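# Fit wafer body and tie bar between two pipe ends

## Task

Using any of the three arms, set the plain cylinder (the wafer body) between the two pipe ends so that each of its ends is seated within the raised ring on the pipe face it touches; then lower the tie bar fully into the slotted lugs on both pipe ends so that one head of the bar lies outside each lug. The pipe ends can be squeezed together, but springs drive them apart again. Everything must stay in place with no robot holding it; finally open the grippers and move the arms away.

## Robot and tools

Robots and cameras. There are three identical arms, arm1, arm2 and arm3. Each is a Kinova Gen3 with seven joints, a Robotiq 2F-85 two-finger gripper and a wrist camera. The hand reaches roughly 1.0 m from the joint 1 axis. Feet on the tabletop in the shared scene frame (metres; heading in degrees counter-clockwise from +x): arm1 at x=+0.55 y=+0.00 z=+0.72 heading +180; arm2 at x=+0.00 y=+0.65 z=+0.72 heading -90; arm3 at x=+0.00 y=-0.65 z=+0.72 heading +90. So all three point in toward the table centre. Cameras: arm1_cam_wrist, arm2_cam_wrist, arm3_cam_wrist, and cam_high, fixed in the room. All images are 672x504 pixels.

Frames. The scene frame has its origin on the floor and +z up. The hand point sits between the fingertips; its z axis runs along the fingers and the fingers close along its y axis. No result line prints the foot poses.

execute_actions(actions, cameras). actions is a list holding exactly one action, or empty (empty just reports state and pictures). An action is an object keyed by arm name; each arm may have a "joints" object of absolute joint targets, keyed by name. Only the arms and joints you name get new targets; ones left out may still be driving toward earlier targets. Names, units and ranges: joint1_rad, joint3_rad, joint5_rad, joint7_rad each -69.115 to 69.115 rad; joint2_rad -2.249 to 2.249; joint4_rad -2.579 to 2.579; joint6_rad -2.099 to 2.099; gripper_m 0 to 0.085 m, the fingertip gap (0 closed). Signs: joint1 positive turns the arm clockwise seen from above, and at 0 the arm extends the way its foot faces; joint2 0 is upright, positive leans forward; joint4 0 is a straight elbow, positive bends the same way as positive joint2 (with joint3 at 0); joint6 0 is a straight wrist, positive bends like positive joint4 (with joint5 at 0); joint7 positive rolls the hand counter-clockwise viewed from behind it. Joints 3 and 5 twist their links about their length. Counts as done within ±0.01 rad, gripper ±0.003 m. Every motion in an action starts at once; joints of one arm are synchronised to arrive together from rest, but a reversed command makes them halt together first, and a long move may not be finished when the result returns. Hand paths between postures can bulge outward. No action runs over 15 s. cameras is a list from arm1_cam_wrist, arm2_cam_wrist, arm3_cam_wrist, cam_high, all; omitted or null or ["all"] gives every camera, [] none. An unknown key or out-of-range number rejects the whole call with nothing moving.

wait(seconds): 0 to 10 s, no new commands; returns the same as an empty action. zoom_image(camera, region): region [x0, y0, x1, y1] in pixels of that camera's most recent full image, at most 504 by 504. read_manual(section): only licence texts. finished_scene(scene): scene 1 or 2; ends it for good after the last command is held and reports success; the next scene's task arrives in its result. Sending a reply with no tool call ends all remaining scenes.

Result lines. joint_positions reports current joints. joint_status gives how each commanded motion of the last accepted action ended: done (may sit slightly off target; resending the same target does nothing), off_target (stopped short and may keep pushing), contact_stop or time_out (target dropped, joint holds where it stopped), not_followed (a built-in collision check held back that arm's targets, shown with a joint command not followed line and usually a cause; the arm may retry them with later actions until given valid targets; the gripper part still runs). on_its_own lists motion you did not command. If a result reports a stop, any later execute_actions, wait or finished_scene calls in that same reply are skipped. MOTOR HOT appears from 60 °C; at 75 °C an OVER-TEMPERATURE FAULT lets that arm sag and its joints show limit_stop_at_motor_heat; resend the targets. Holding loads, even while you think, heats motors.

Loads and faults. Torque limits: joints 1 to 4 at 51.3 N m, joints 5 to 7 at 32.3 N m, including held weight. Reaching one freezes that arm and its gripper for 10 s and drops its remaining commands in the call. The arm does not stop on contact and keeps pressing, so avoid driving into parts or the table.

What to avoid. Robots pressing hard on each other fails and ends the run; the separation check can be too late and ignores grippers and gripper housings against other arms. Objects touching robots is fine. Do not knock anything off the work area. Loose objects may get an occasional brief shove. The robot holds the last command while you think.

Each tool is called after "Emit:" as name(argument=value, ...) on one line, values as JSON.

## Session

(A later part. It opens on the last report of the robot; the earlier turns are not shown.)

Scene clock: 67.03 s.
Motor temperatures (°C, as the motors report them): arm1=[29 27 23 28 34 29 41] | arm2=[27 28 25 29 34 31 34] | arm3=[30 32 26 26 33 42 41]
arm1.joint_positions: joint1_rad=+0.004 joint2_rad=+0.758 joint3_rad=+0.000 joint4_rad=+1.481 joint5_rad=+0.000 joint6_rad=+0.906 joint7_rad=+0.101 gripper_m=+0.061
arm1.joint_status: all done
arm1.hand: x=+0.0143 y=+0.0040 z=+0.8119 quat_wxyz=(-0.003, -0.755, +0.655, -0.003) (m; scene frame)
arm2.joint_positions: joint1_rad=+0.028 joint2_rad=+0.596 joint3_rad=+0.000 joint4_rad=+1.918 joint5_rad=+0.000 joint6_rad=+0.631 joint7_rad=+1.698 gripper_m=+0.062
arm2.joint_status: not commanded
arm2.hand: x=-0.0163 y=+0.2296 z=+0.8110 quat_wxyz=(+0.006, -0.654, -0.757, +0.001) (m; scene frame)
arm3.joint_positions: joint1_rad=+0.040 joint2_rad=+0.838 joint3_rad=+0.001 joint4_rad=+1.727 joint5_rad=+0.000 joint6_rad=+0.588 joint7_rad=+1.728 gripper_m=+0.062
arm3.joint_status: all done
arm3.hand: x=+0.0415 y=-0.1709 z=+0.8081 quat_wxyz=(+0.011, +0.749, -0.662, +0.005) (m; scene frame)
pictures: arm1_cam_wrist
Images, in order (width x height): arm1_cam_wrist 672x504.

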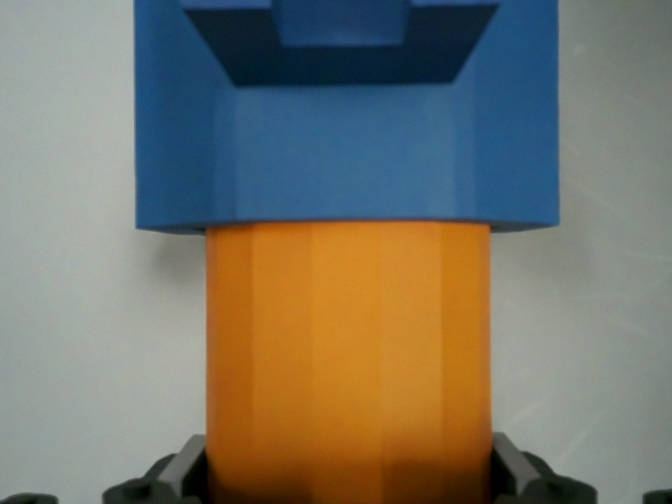

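Emit:
execute_actions(actions=[{"arm1":{"joints":{"joint1_rad":-0.001,"joint7_rad":0.096}},"arm2":{"joints":{"joint1_rad":0.018,"joint7_rad":1.688,"joint2_rad":0.651,"joint4_rad":1.789,"joint6_rad":0.702}}}], cameras=["arm1_cam_wrist","cam_high"])

Emit:
zoom_image(camera="cam_high", region=[250, 265, 410, 335])

Scene clock: 69.57 s.
Motor temperatures (°C, as the motors report them): arm1=[29 27 23 28 34 29 41] | arm2=[27 28 25 29 34 31 34] | arm3=[30 32 26 26 33 42 41]
arm1.joint_positions: joint1_rad=+0.000 joint2_rad=+0.758 joint3_rad=+0.001 joint4_rad=+1.481 joint5_rad=+0.001 joint6_rad=+0.906 joint7_rad=+0.096 gripper_m=+0.061
arm1.joint_status: all done
arm1.hand: x=+0.0144 y=+0.0029 z=+0.8119 quat_wxyz=(-0.002, -0.755, +0.656, -0.002) (m; scene frame)
arm2.joint_positions: joint1_rad=+0.022 joint2_rad=+0.651 joint3_rad=+0.001 joint4_rad=+1.805 joint5_rad=+0.000 joint6_rad=+0.718 joint7_rad=+1.686 gripper_m=+0.062
arm2.joint_status: joint4_rad time_out (moved -0.113 of -0.129); joint6_rad time_out (moved +0.087 of +0.071); the others done
arm2.hand: x=-0.0135 y=+0.2051 z=+0.8087 quat_wxyz=(+0.016, -0.656, -0.755, -0.010) (m; scene frame)
arm3.joint_positions: joint1_rad=+0.040 joint2_rad=+0.838 joint3_rad=+0.001 joint4_rad=+1.727 joint5_rad=+0.000 joint6_rad=+0.589 joint7_rad=+1.728 gripper_m=+0.062
arm3.joint_status: not commanded
arm3.hand: x=+0.0416 y=-0.1710 z=+0.8081 quat_wxyz=(+0.011, +0.749, -0.662, +0.005) (m; scene frame)
pictures: arm1_cam_wrist, cam_high
Images, in order (width x height): arm1_cam_wrist 672x504, cam_high 672x504.

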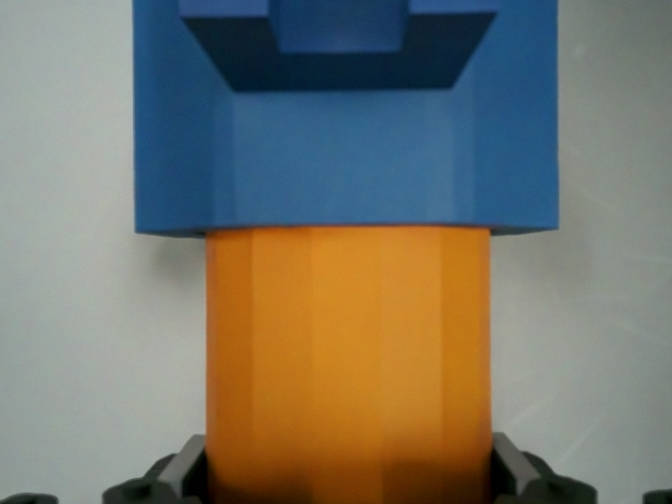

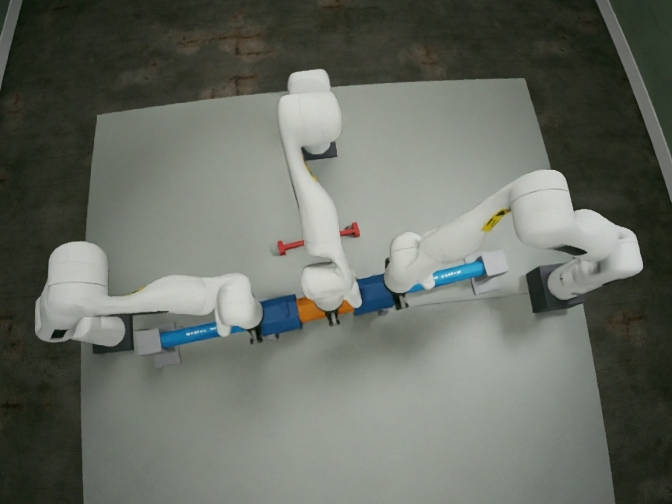

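Region (250, 265, 410, 335) of cam_high's 672x504 image, scaled by 3.150, with more detail than that image has; it fills the top 220 rows of this view, and the rest is white.

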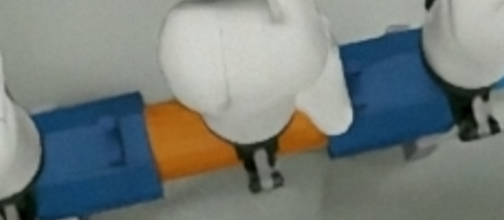

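Emit:
execute_actions(actions=[{"arm2":{"joints":{"joint2_rad":0.656,"joint4_rad":1.796,"joint6_rad":0.709}}}], cameras=[])

Emit:
execute_actions(actions=[{"arm2":{"joints":{"joint2_rad":0.658,"joint4_rad":1.790,"joint6_rad":0.708}}}], cameras=[])

Scene clock: 70.13 s.
Motor temperatures (°C, as the motors report them): arm1=[29 27 23 28 34 29 41] | arm2=[27 28 25 29 34 31 34] | arm3=[30 32 26 26 33 42 41]
arm1.joint_positions: joint1_rad=+0.000 joint2_rad=+0.758 joint3_rad=+0.001 joint4_rad=+1.481 joint5_rad=+0.001 joint6_rad=+0.906 joint7_rad=+0.096 gripper_m=+0.061
arm1.joint_status: not commanded
arm1.hand: x=+0.0144 y=+0.0029 z=+0.8119 quat_wxyz=(-0.002, -0.755, +0.656, -0.002) (m; scene frame)
arm2.joint_positions: joint1_rad=+0.022 joint2_rad=+0.653 joint3_rad=+0.001 joint4_rad=+1.802 joint5_rad=-0.001 joint6_rad=+0.717 joint7_rad=+1.686 gripper_m=+0.062
arm2.joint_status: all done
arm2.hand: x=-0.0132 y=+0.2038 z=+0.8083 quat_wxyz=(+0.015, -0.656, -0.754, -0.009) (m; scene frame)
arm3.joint_positions: joint1_rad=+0.040 joint2_rad=+0.838 joint3_rad=+0.001 joint4_rad=+1.727 joint5_rad=+0.000 joint6_rad=+0.589 joint7_rad=+1.728 gripper_m=+0.062
arm3.joint_status: not commanded
arm3.hand: x=+0.0416 y=-0.1710 z=+0.8081 quat_wxyz=(+0.011, +0.749, -0.662, +0.005) (m; scene frame)
pictures: none
No camera images: the call's "cameras" was empty. Leave "cameras" out to get every camera's image.

Scene clock: 70.57 s.
Motor temperatures (°C, as the motors report them): arm1=[29 27 23 28 34 29 41] | arm2=[27 28 25 29 34 31 34] | arm3=[30 32 26 26 33 42 41]
arm1.joint_positions: joint1_rad=+0.000 joint2_rad=+0.758 joint3_rad=+0.001 joint4_rad=+1.481 joint5_rad=+0.001 joint6_rad=+0.906 joint7_rad=+0.096 gripper_m=+0.061
arm1.joint_status: not commanded
arm1.hand: x=+0.0144 y=+0.0029 z=+0.8119 quat_wxyz=(-0.002, -0.755, +0.656, -0.002) (m; scene frame)
arm2.joint_positions: joint1_rad=+0.022 joint2_rad=+0.655 joint3_rad=+0.001 joint4_rad=+1.798 joint5_rad=-0.001 joint6_rad=+0.717 joint7_rad=+1.686 gripper_m=+0.062
arm2.joint_status: all done
arm2.hand: x=-0.0129 y=+0.2018 z=+0.8083 quat_wxyz=(+0.014, -0.656, -0.754, -0.009) (m; scene frame)
arm3.joint_positions: joint1_rad=+0.041 joint2_rad=+0.838 joint3_rad=+0.001 joint4_rad=+1.727 joint5_rad=+0.000 joint6_rad=+0.589 joint7_rad=+1.728 gripper_m=+0.062
arm3.joint_status: not commanded
arm3.hand: x=+0.0416 y=-0.1710 z=+0.8081 quat_wxyz=(+0.011, +0.749, -0.662, +0.005) (m; scene frame)
pictures: none
No camera images: the call's "cameras" was empty. Leave "cameras" out to get every camera's image.

Progressing freely into the ring.

Emit:
execute_actions(actions=[{"arm2":{"joints":{"joint2_rad":0.660,"joint4_rad":1.786,"joint6_rad":0.708}}}], cameras=[])

Scene clock: 71.00 s.
Motor temperatures (°C, as the motors report them): arm1=[29 27 23 28 34 29 41] | arm2=[27 28 25 29 34 31 34] | arm3=[30 32 26 26 33 42 41]
arm1.joint_positions: joint1_rad=+0.000 joint2_rad=+0.758 joint3_rad=+0.001 joint4_rad=+1.481 joint5_rad=+0.001 joint6_rad=+0.906 joint7_rad=+0.096 gripper_m=+0.061
arm1.joint_status: not commanded
arm1.hand: x=+0.0144 y=+0.0029 z=+0.8119 quat_wxyz=(-0.002, -0.755, +0.656, -0.002) (m; scene frame)
arm2.joint_positions: joint1_rad=+0.022 joint2_rad=+0.656 joint3_rad=+0.001 joint4_rad=+1.796 joint5_rad=-0.001 joint6_rad=+0.720 joint7_rad=+1.686 gripper_m=+0.062
arm2.joint_status: joint6_rad off_target (ended at +0.720, target +0.708); the others done
arm2.hand: x=-0.0129 y=+0.2017 z=+0.8083 quat_wxyz=(+0.015, -0.656, -0.754, -0.009) (m; scene frame)
arm3.joint_positions: joint1_rad=+0.041 joint2_rad=+0.838 joint3_rad=+0.001 joint4_rad=+1.727 joint5_rad=+0.000 joint6_rad=+0.589 joint7_rad=+1.728 gripper_m=+0.062
arm3.joint_status: not commanded
arm3.hand: x=+0.0416 y=-0.1710 z=+0.8081 quat_wxyz=(+0.011, +0.749, -0.662, +0.005) (m; scene frame)
pictures: none
No camera images: the call's "cameras" was empty. Leave "cameras" out to get every camera's image.

Emit:
execute_actions(actions=[{"arm1":{"joints":{"gripper_m":0.085}}}], cameras=[])

Emit:
execute_actions(actions=[{"arm1":{"joints":{"joint2_rad":0.6171,"joint4_rad":1.3288,"joint6_rad":1.1957}}}], cameras=[])

Emit:
execute_actions(actions=[{"arm1":{"joints":{"joint1_rad":0.037,"joint7_rad":3.289,"joint2_rad":0.153,"joint4_rad":1.9809,"joint6_rad":1.0077}}}], cameras=[])

Emit:
execute_actions(actions=[{"arm1":{"joints":{"joint2_rad":0.611,"joint4_rad":2.245,"joint6_rad":0.2856}}}], cameras=[])

Emit:
execute_actions(actions=[{"arm1":{"joints":{"gripper_m":0.0}}}], cameras=[])

Emit:
execute_actions(actions=[{"arm1":{"joints":{"joint2_rad":0.153,"joint4_rad":1.9809,"joint6_rad":1.0077}}}], cameras=[])

Emit:
execute_actions(actions=[{"arm1":{"joints":{"joint1_rad":0.031,"joint7_rad":3.27,"joint2_rad":0.6,"joint4_rad":1.31,"joint6_rad":1.2316}}}], cameras=[])

Emit:
execute_actions(actions=[{"arm1":{"joints":{"joint2_rad":0.631,"joint4_rad":1.346,"joint6_rad":1.1646}}}], cameras=["arm1_cam_wrist","cam_high"])

Emit:
zoom_image(camera="cam_high", region=[250, 265, 410, 335])

Scene clock: 72.17 s.
Motor temperatures (°C, as the motors report them): arm1=[29 27 23 28 34 29 41] | arm2=[27 28 25 29 34 31 34] | arm3=[30 32 26 26 33 42 41]
arm1.joint_positions: joint1_rad=-0.001 joint2_rad=+0.756 joint3_rad=+0.000 joint4_rad=+1.480 joint5_rad=+0.000 joint6_rad=+0.906 joint7_rad=+0.096 gripper_m=+0.085
arm1.joint_status: all done
arm1.hand: x=+0.0136 y=+0.0013 z=+0.8130 quat_wxyz=(-0.004, -0.755, +0.655, -0.002) (m; scene frame)
arm2.joint_positions: joint1_rad=+0.022 joint2_rad=+0.656 joint3_rad=+0.001 joint4_rad=+1.795 joint5_rad=-0.001 joint6_rad=+0.720 joint7_rad=+1.686 gripper_m=+0.062
arm2.joint_status: not commanded
arm2.hand: x=-0.0129 y=+0.2015 z=+0.8083 quat_wxyz=(+0.015, -0.656, -0.754, -0.009) (m; scene frame)
arm3.joint_positions: joint1_rad=+0.040 joint2_rad=+0.838 joint3_rad=+0.001 joint4_rad=+1.727 joint5_rad=+0.000 joint6_rad=+0.589 joint7_rad=+1.728 gripper_m=+0.062
arm3.joint_status: not commanded
arm3.hand: x=+0.0416 y=-0.1710 z=+0.8081 quat_wxyz=(+0.011, +0.749, -0.662, +0.005) (m; scene frame)
pictures: none
No camera images: the call's "cameras" was empty. Leave "cameras" out to get every camera's image.

Scene clock: 73.27 s.
Motor temperatures (°C, as the motors report them): arm1=[29 27 23 28 34 29 41] | arm2=[27 28 25 29 34 31 34] | arm3=[30 32 26 26 33 42 41]
arm1.joint_positions: joint1_rad=-0.001 joint2_rad=+0.617 joint3_rad=+0.000 joint4_rad=+1.329 joint5_rad=+0.000 joint6_rad=+1.196 joint7_rad=+0.096 gripper_m=+0.085
arm1.joint_status: all done
arm1.hand: x=+0.0139 y=+0.0022 z=+0.9289 quat_wxyz=(-0.004, -0.755, +0.655, -0.002) (m; scene frame)
arm2.joint_positions: joint1_rad=+0.022 joint2_rad=+0.656 joint3_rad=+0.001 joint4_rad=+1.795 joint5_rad=-0.001 joint6_rad=+0.720 joint7_rad=+1.686 gripper_m=+0.062
arm2.joint_status: not commanded
arm2.hand: x=-0.0129 y=+0.2015 z=+0.8083 quat_wxyz=(+0.015, -0.656, -0.754, -0.009) (m; scene frame)
arm3.joint_positions: joint1_rad=+0.040 joint2_rad=+0.838 joint3_rad=+0.001 joint4_rad=+1.727 joint5_rad=+0.000 joint6_rad=+0.589 joint7_rad=+1.728 gripper_m=+0.062
arm3.joint_status: not commanded
arm3.hand: x=+0.0416 y=-0.1710 z=+0.8081 quat_wxyz=(+0.011, +0.749, -0.662, +0.005) (m; scene frame)
pictures: none
No camera images: the call's "cameras" was empty. Leave "cameras" out to get every camera's image.

Scene clock: 76.50 s.
Motor temperatures (°C, as the motors report them): arm1=[29 27 23 28 34 29 41] | arm2=[27 28 25 29 34 31 34] | arm3=[30 32 26 26 33 42 41]
arm1.joint_positions: joint1_rad=+0.037 joint2_rad=+0.153 joint3_rad=+0.000 joint4_rad=+1.981 joint5_rad=+0.000 joint6_rad=+1.008 joint7_rad=+3.289 gripper_m=+0.085
arm1.joint_status: all done
arm1.hand: x=+0.2204 y=+0.0242 z=+0.9483 quat_wxyz=(-0.002, -0.650, -0.760, +0.004) (m; scene frame)
arm2.joint_positions: joint1_rad=+0.022 joint2_rad=+0.656 joint3_rad=+0.001 joint4_rad=+1.795 joint5_rad=-0.001 joint6_rad=+0.720 joint7_rad=+1.686 gripper_m=+0.062
arm2.joint_status: not commanded
arm2.hand: x=-0.0129 y=+0.2015 z=+0.8083 quat_wxyz=(+0.015, -0.656, -0.754, -0.009) (m; scene frame)
arm3.joint_positions: joint1_rad=+0.040 joint2_rad=+0.838 joint3_rad=+0.001 joint4_rad=+1.727 joint5_rad=+0.000 joint6_rad=+0.589 joint7_rad=+1.728 gripper_m=+0.062
arm3.joint_status: not commanded
arm3.hand: x=+0.0416 y=-0.1710 z=+0.8081 quat_wxyz=(+0.011, +0.749, -0.662, +0.005) (m; scene frame)
pictures: none
No camera images: the call's "cameras" was empty. Leave "cameras" out to get every camera's image.

Scene clock: 78.17 s.
Motor temperatures (°C, as the motors report them): arm1=[29 27 23 28 34 29 41] | arm2=[27 28 25 29 34 31 34] | arm3=[30 32 26 26 33 42 41]
arm1.joint_positions: joint1_rad=+0.037 joint2_rad=+0.611 joint3_rad=+0.000 joint4_rad=+2.245 joint5_rad=+0.000 joint6_rad=+0.286 joint7_rad=+3.289 gripper_m=+0.085
arm1.joint_status: all done
arm1.hand: x=+0.2199 y=+0.0226 z=+0.7434 quat_wxyz=(-0.002, -0.650, -0.760, +0.004) (m; scene frame)
arm2.joint_positions: joint1_rad=+0.022 joint2_rad=+0.656 joint3_rad=+0.001 joint4_rad=+1.795 joint5_rad=-0.001 joint6_rad=+0.720 joint7_rad=+1.686 gripper_m=+0.062
arm2.joint_status: not commanded
arm2.hand: x=-0.0129 y=+0.2015 z=+0.8083 quat_wxyz=(+0.015, -0.656, -0.754, -0.009) (m; scene frame)
arm3.joint_positions: joint1_rad=+0.040 joint2_rad=+0.838 joint3_rad=+0.001 joint4_rad=+1.727 joint5_rad=+0.000 joint6_rad=+0.589 joint7_rad=+1.728 gripper_m=+0.062
arm3.joint_status: not commanded
arm3.hand: x=+0.0416 y=-0.1710 z=+0.8081 quat_wxyz=(+0.011, +0.749, -0.662, +0.005) (m; scene frame)
pictures: none
No camera images: the call's "cameras" was empty. Leave "cameras" out to get every camera's image.

Scene clock: 79.27 s.
Motor temperatures (°C, as the motors report them): arm1=[29 27 23 28 34 29 41] | arm2=[27 28 25 29 34 31 34] | arm3=[30 32 26 26 33 42 41]
arm1.joint_positions: joint1_rad=+0.037 joint2_rad=+0.610 joint3_rad=+0.000 joint4_rad=+2.245 joint5_rad=+0.000 joint6_rad=+0.286 joint7_rad=+3.289 gripper_m=+0.009
arm1.joint_status: gripper_m off_target (ended at +0.009, target +0.000)
arm1.hand: x=+0.2198 y=+0.0226 z=+0.7436 quat_wxyz=(-0.001, -0.650, -0.760, +0.004) (m; scene frame)
arm2.joint_positions: joint1_rad=+0.022 joint2_rad=+0.656 joint3_rad=+0.001 joint4_rad=+1.795 joint5_rad=-0.001 joint6_rad=+0.720 joint7_rad=+1.686 gripper_m=+0.062
arm2.joint_status: not commanded
arm2.hand: x=-0.0129 y=+0.2015 z=+0.8083 quat_wxyz=(+0.015, -0.656, -0.754, -0.009) (m; scene frame)
arm3.joint_positions: joint1_rad=+0.040 joint2_rad=+0.838 joint3_rad=+0.001 joint4_rad=+1.727 joint5_rad=+0.000 joint6_rad=+0.589 joint7_rad=+1.728 gripper_m=+0.062
arm3.joint_status: not commanded
arm3.hand: x=+0.0416 y=-0.1710 z=+0.8081 quat_wxyz=(+0.011, +0.749, -0.662, +0.005) (m; scene frame)
pictures: none
No camera images: the call's "cameras" was empty. Leave "cameras" out to get every camera's image.

Scene clock: 80.93 s.
Motor temperatures (°C, as the motors report them): arm1=[29 27 23 28 34 29 41] | arm2=[27 28 25 29 34 31 34] | arm3=[30 32 26 26 33 42 41]
arm1.joint_positions: joint1_rad=+0.037 joint2_rad=+0.154 joint3_rad=+0.000 joint4_rad=+1.981 joint5_rad=+0.000 joint6_rad=+1.008 joint7_rad=+3.289 gripper_m=+0.009
arm1.joint_status: all done
arm1.hand: x=+0.2207 y=+0.0242 z=+0.9479 quat_wxyz=(-0.002, -0.650, -0.760, +0.003) (m; scene frame)
arm2.joint_positions: joint1_rad=+0.022 joint2_rad=+0.656 joint3_rad=+0.001 joint4_rad=+1.795 joint5_rad=-0.001 joint6_rad=+0.720 joint7_rad=+1.686 gripper_m=+0.062
arm2.joint_status: not commanded
arm2.hand: x=-0.0129 y=+0.2015 z=+0.8083 quat_wxyz=(+0.015, -0.656, -0.754, -0.009) (m; scene frame)
arm3.joint_positions: joint1_rad=+0.040 joint2_rad=+0.838 joint3_rad=+0.001 joint4_rad=+1.727 joint5_rad=+0.000 joint6_rad=+0.589 joint7_rad=+1.728 gripper_m=+0.062
arm3.joint_status: not commanded
arm3.hand: x=+0.0416 y=-0.1710 z=+0.8081 quat_wxyz=(+0.011, +0.749, -0.662, +0.005) (m; scene frame)
pictures: none
No camera images: the call's "cameras" was empty. Leave "cameras" out to get every camera's image.

Scene clock: 82.87 s.
Motor temperatures (°C, as the motors report them): arm1=[29 27 23 28 34 29 41] | arm2=[27 28 25 29 34 31 34] | arm3=[30 32 26 26 33 42 41]
arm1.joint_positions: joint1_rad=+0.031 joint2_rad=+0.601 joint3_rad=+0.000 joint4_rad=+1.311 joint5_rad=+0.000 joint6_rad=+1.232 joint7_rad=+3.270 gripper_m=+0.009
arm1.joint_status: all done
arm1.hand: x=+0.0165 y=+0.0195 z=+0.9427 quat_wxyz=(-0.002, -0.655, -0.755, +0.003) (m; scene frame)
arm2.joint_positions: joint1_rad=+0.022 joint2_rad=+0.656 joint3_rad=+0.001 joint4_rad=+1.795 joint5_rad=-0.001 joint6_rad=+0.720 joint7_rad=+1.686 gripper_m=+0.062
arm2.joint_status: not commanded
arm2.hand: x=-0.0129 y=+0.2015 z=+0.8083 quat_wxyz=(+0.015, -0.656, -0.754, -0.009) (m; scene frame)
arm3.joint_positions: joint1_rad=+0.040 joint2_rad=+0.838 joint3_rad=+0.001 joint4_rad=+1.727 joint5_rad=+0.000 joint6_rad=+0.589 joint7_rad=+1.728 gripper_m=+0.062
arm3.joint_status: not commanded
arm3.hand: x=+0.0416 y=-0.1710 z=+0.8081 quat_wxyz=(+0.011, +0.749, -0.662, +0.005) (m; scene frame)
pictures: none
No camera images: the call's "cameras" was empty. Leave "cameras" out to get every camera's image.

Scene clock: 83.57 s.
Motor temperatures (°C, as the motors report them): arm1=[29 27 23 28 34 29 41] | arm2=[27 28 25 29 34 31 34] | arm3=[30 32 26 26 33 42 41]
arm1.joint_positions: joint1_rad=+0.031 joint2_rad=+0.632 joint3_rad=+0.000 joint4_rad=+1.347 joint5_rad=+0.000 joint6_rad=+1.165 joint7_rad=+3.270 gripper_m=+0.009
arm1.joint_status: all done
arm1.hand: x=+0.0135 y=+0.0192 z=+0.9155 quat_wxyz=(-0.002, -0.655, -0.755, +0.003) (m; scene frame)
arm2.joint_positions: joint1_rad=+0.022 joint2_rad=+0.656 joint3_rad=+0.001 joint4_rad=+1.795 joint5_rad=-0.001 joint6_rad=+0.720 joint7_rad=+1.686 gripper_m=+0.062
arm2.joint_status: not commanded
arm2.hand: x=-0.0129 y=+0.2015 z=+0.8083 quat_wxyz=(+0.015, -0.656, -0.754, -0.009) (m; scene frame)
arm3.joint_positions: joint1_rad=+0.040 joint2_rad=+0.838 joint3_rad=+0.001 joint4_rad=+1.727 joint5_rad=+0.000 joint6_rad=+0.589 joint7_rad=+1.728 gripper_m=+0.062
arm3.joint_status: not commanded
arm3.hand: x=+0.0416 y=-0.1710 z=+0.8081 quat_wxyz=(+0.011, +0.749, -0.662, +0.005) (m; scene frame)
pictures: arm1_cam_wrist, cam_high
Images, in order (width x height): arm1_cam_wrist 672x504, cam_high 672x504.

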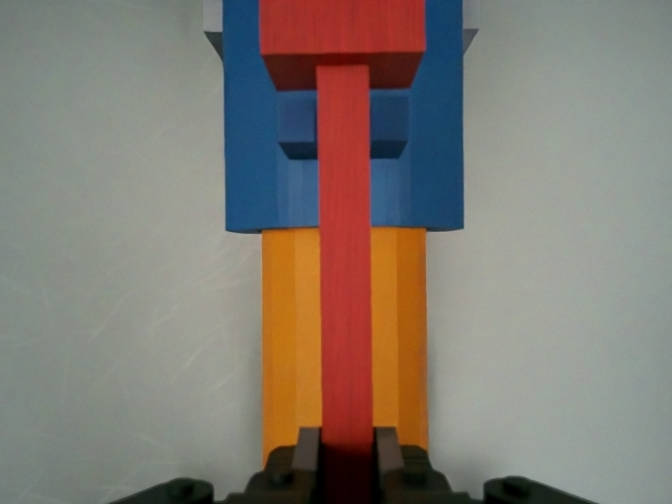

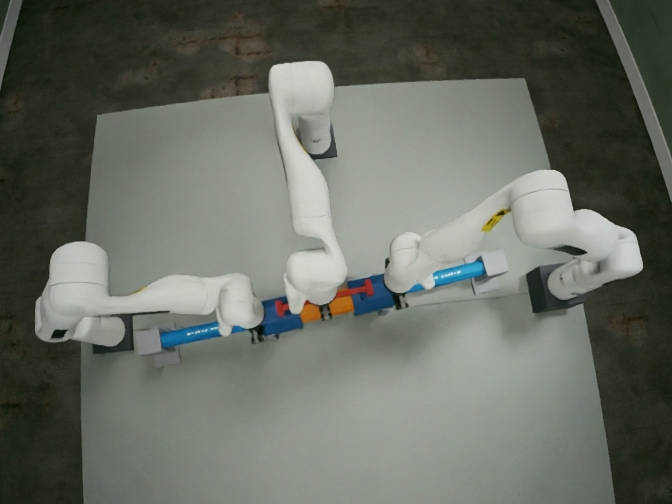

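Region (250, 265, 410, 335) of cam_high's 672x504 image, scaled by 3.150, with more detail than that image has; it fills the top 220 rows of this view, and the rest is white.

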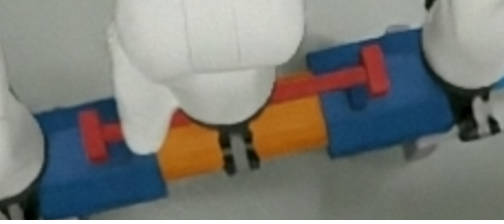

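Emit:
execute_actions(actions=[{"arm1":{"joints":{"joint2_rad":0.668,"joint4_rad":1.386,"joint6_rad":1.0876}}}], cameras=["cam_high","arm1_cam_wrist"])

Emit:
zoom_image(camera="cam_high", region=[250,265,410,335])

Scene clock: 84.53 s.
Motor temperatures (°C, as the motors report them): arm1=[29 27 23 28 34 29 41] | arm2=[27 28 25 29 34 31 34] | arm3=[30 32 26 26 33 42 41]
arm1.joint_positions: joint1_rad=+0.031 joint2_rad=+0.661 joint3_rad=+0.000 joint4_rad=+1.385 joint5_rad=+0.000 joint6_rad=+1.091 joint7_rad=+3.270 gripper_m=+0.009
arm1.joint_status: all done
arm1.hand: x=+0.0109 y=+0.0189 z=+0.8889 quat_wxyz=(+0.000, -0.655, -0.755, +0.005) (m; scene frame)
arm2.joint_positions: joint1_rad=+0.022 joint2_rad=+0.656 joint3_rad=+0.001 joint4_rad=+1.795 joint5_rad=-0.001 joint6_rad=+0.720 joint7_rad=+1.686 gripper_m=+0.062
arm2.joint_status: not commanded
arm2.hand: x=-0.0130 y=+0.2015 z=+0.8083 quat_wxyz=(+0.015, -0.656, -0.754, -0.009) (m; scene frame)
arm3.joint_positions: joint1_rad=+0.040 joint2_rad=+0.838 joint3_rad=+0.001 joint4_rad=+1.727 joint5_rad=+0.000 joint6_rad=+0.589 joint7_rad=+1.729 gripper_m=+0.062
arm3.joint_status: not commanded
arm3.hand: x=+0.0416 y=-0.1710 z=+0.8081 quat_wxyz=(+0.011, +0.749, -0.662, +0.005) (m; scene frame)
pictures: arm1_cam_wrist, cam_high
Images, in order (width x height): arm1_cam_wrist 672x504, cam_high 672x504.

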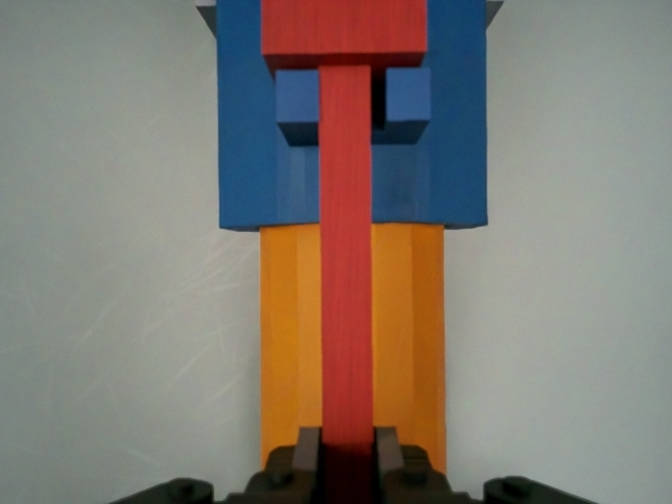

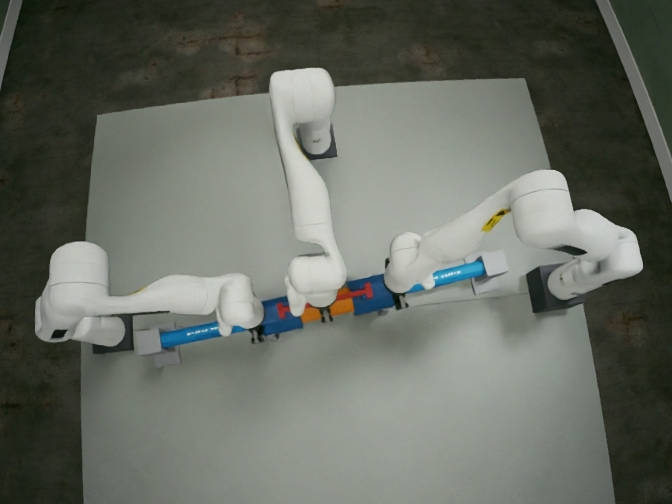

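Region (250, 265, 410, 335) of cam_high's 672x504 image, scaled by 3.150, with more detail than that image has; it fills the top 220 rows of this view, and the rest is white.

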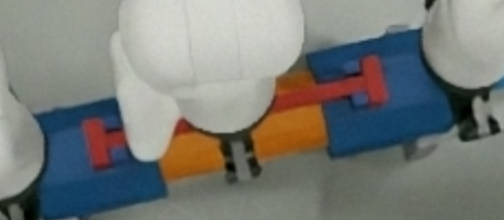

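Looks seated. Release.

Emit:
execute_actions(actions=[{"arm1":{"joints":{"gripper_m":0.085}}}], cameras=[])

Emit:
execute_actions(actions=[{"arm1":{"joints":{"joint2_rad":0.6171,"joint4_rad":1.3288,"joint6_rad":1.1957}},"arm2":{"joints":{"joint2_rad":0.5948,"joint4_rad":1.9168,"joint6_rad":0.63}},"arm3":{"joints":{"joint2_rad":0.7942,"joint4_rad":1.8505,"joint6_rad":0.4969}}}], cameras=["arm1_cam_wrist"])

Emit:
execute_actions(actions=[{"arm1":{"joints":{"joint2_rad":0.1,"joint4_rad":2.2,"joint6_rad":0.84}},"arm2":{"joints":{"joint2_rad":0.3,"joint4_rad":2.0,"joint6_rad":0.84}},"arm3":{"joints":{"joint2_rad":0.3,"joint4_rad":2.0,"joint6_rad":0.84}}}], cameras=["cam_high"])

Emit:
zoom_image(camera="cam_high", region=[230,255,430,345])

Scene clock: 85.93 s.
Motor temperatures (°C, as the motors report them): arm1=[29 27 23 28 34 29 41] | arm2=[27 28 25 29 34 31 34] | arm3=[30 32 26 26 33 42 41]
arm1.joint_positions: joint1_rad=+0.031 joint2_rad=+0.668 joint3_rad=+0.000 joint4_rad=+1.386 joint5_rad=+0.000 joint6_rad=+1.088 joint7_rad=+3.270 gripper_m=+0.085
arm1.joint_status: all done
arm1.hand: x=+0.0111 y=+0.0189 z=+0.8851 quat_wxyz=(-0.002, -0.655, -0.755, +0.004) (m; scene frame)
arm2.joint_positions: joint1_rad=+0.022 joint2_rad=+0.656 joint3_rad=+0.001 joint4_rad=+1.795 joint5_rad=-0.001 joint6_rad=+0.720 joint7_rad=+1.685 gripper_m=+0.062
arm2.joint_status: not commanded
arm2.hand: x=-0.0130 y=+0.2015 z=+0.8083 quat_wxyz=(+0.015, -0.656, -0.754, -0.009) (m; scene frame)
arm3.joint_positions: joint1_rad=+0.041 joint2_rad=+0.838 joint3_rad=+0.001 joint4_rad=+1.727 joint5_rad=+0.000 joint6_rad=+0.589 joint7_rad=+1.729 gripper_m=+0.062
arm3.joint_status: not commanded
arm3.hand: x=+0.0416 y=-0.1710 z=+0.8081 quat_wxyz=(+0.011, +0.749, -0.662, +0.005) (m; scene frame)
pictures: none
No camera images: the call's "cameras" was empty. Leave "cameras" out to get every camera's image.

Scene clock: 86.97 s.
Motor temperatures (°C, as the motors report them): arm1=[29 28 23 28 34 29 41] | arm2=[27 28 25 29 34 31 34] | arm3=[30 32 26 26 33 42 41]
arm1.joint_positions: joint1_rad=+0.031 joint2_rad=+0.617 joint3_rad=+0.000 joint4_rad=+1.329 joint5_rad=+0.000 joint6_rad=+1.196 joint7_rad=+3.270 gripper_m=+0.085
arm1.joint_status: all done
arm1.hand: x=+0.0142 y=+0.0193 z=+0.9288 quat_wxyz=(-0.002, -0.655, -0.755, +0.004) (m; scene frame)
arm2.joint_positions: joint1_rad=+0.021 joint2_rad=+0.595 joint3_rad=+0.000 joint4_rad=+1.917 joint5_rad=+0.000 joint6_rad=+0.630 joint7_rad=+1.687 gripper_m=+0.062
arm2.joint_status: all done
arm2.hand: x=-0.0130 y=+0.2283 z=+0.8115 quat_wxyz=(+0.005, -0.655, -0.756, +0.002) (m; scene frame)
arm3.joint_positions: joint1_rad=+0.039 joint2_rad=+0.794 joint3_rad=+0.000 joint4_rad=+1.850 joint5_rad=+0.000 joint6_rad=+0.497 joint7_rad=+1.729 gripper_m=+0.062
arm3.joint_status: all done
arm3.hand: x=+0.0392 y=-0.2012 z=+0.8092 quat_wxyz=(+0.007, +0.750, -0.661, +0.001) (m; scene frame)
pictures: arm1_cam_wrist
Images, in order (width x height): arm1_cam_wrist 672x504.

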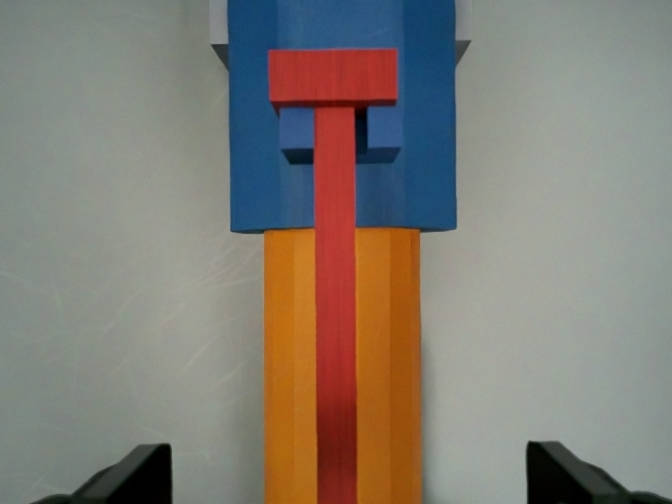

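Scene clock: 89.13 s.
Motor temperatures (°C, as the motors report them): arm1=[29 28 23 28 34 29 41] | arm2=[27 28 25 29 34 31 34] | arm3=[30 32 26 26 33 42 41]
arm1.joint_positions: joint1_rad=+0.031 joint2_rad=+0.100 joint3_rad=+0.000 joint4_rad=+2.200 joint5_rad=+0.000 joint6_rad=+0.840 joint7_rad=+3.270 gripper_m=+0.085
arm1.joint_status: all done
arm1.hand: x=+0.2732 y=+0.0226 z=+0.9094 quat_wxyz=(-0.001, -0.655, -0.755, +0.004) (m; scene frame)
arm2.joint_positions: joint1_rad=+0.021 joint2_rad=+0.300 joint3_rad=+0.000 joint4_rad=+2.000 joint5_rad=+0.000 joint6_rad=+0.840 joint7_rad=+1.687 gripper_m=+0.062
arm2.joint_status: all done
arm2.hand: x=-0.0137 y=+0.2896 z=+0.9098 quat_wxyz=(+0.004, -0.655, -0.756, +0.002) (m; scene frame)
arm3.joint_positions: joint1_rad=+0.039 joint2_rad=+0.300 joint3_rad=+0.000 joint4_rad=+2.000 joint5_rad=+0.000 joint6_rad=+0.840 joint7_rad=+1.729 gripper_m=+0.062
arm3.joint_status: all done
arm3.hand: x=+0.0377 y=-0.2899 z=+0.9842 quat_wxyz=(+0.006, +0.750, -0.661, +0.000) (m; scene frame)
pictures: cam_high
Images, in order (width x height): cam_high 672x504.

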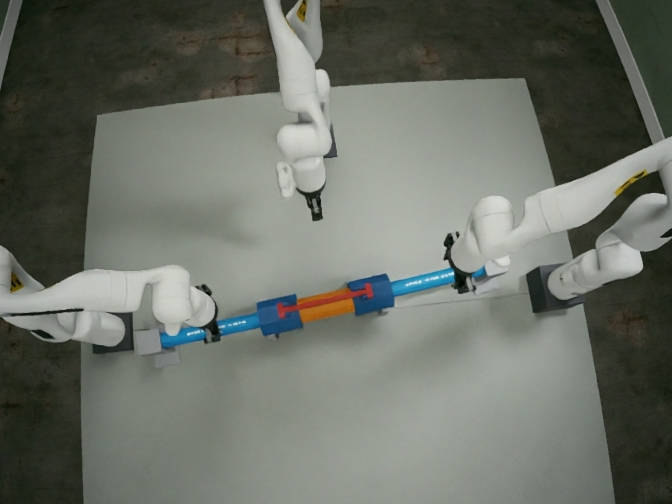

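Region (230, 255, 430, 345) of cam_high's 672x504 image, scaled by 2.520, with more detail than that image has; it fills the top 227 rows of this view, and the rest is white.

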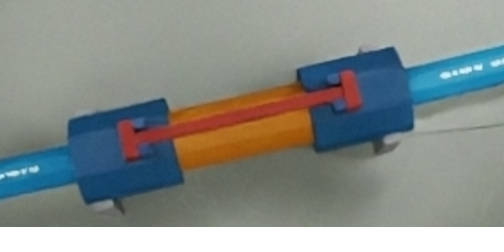

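Emit:
finished_scene(scene=2)

The scene is finished: the task was done.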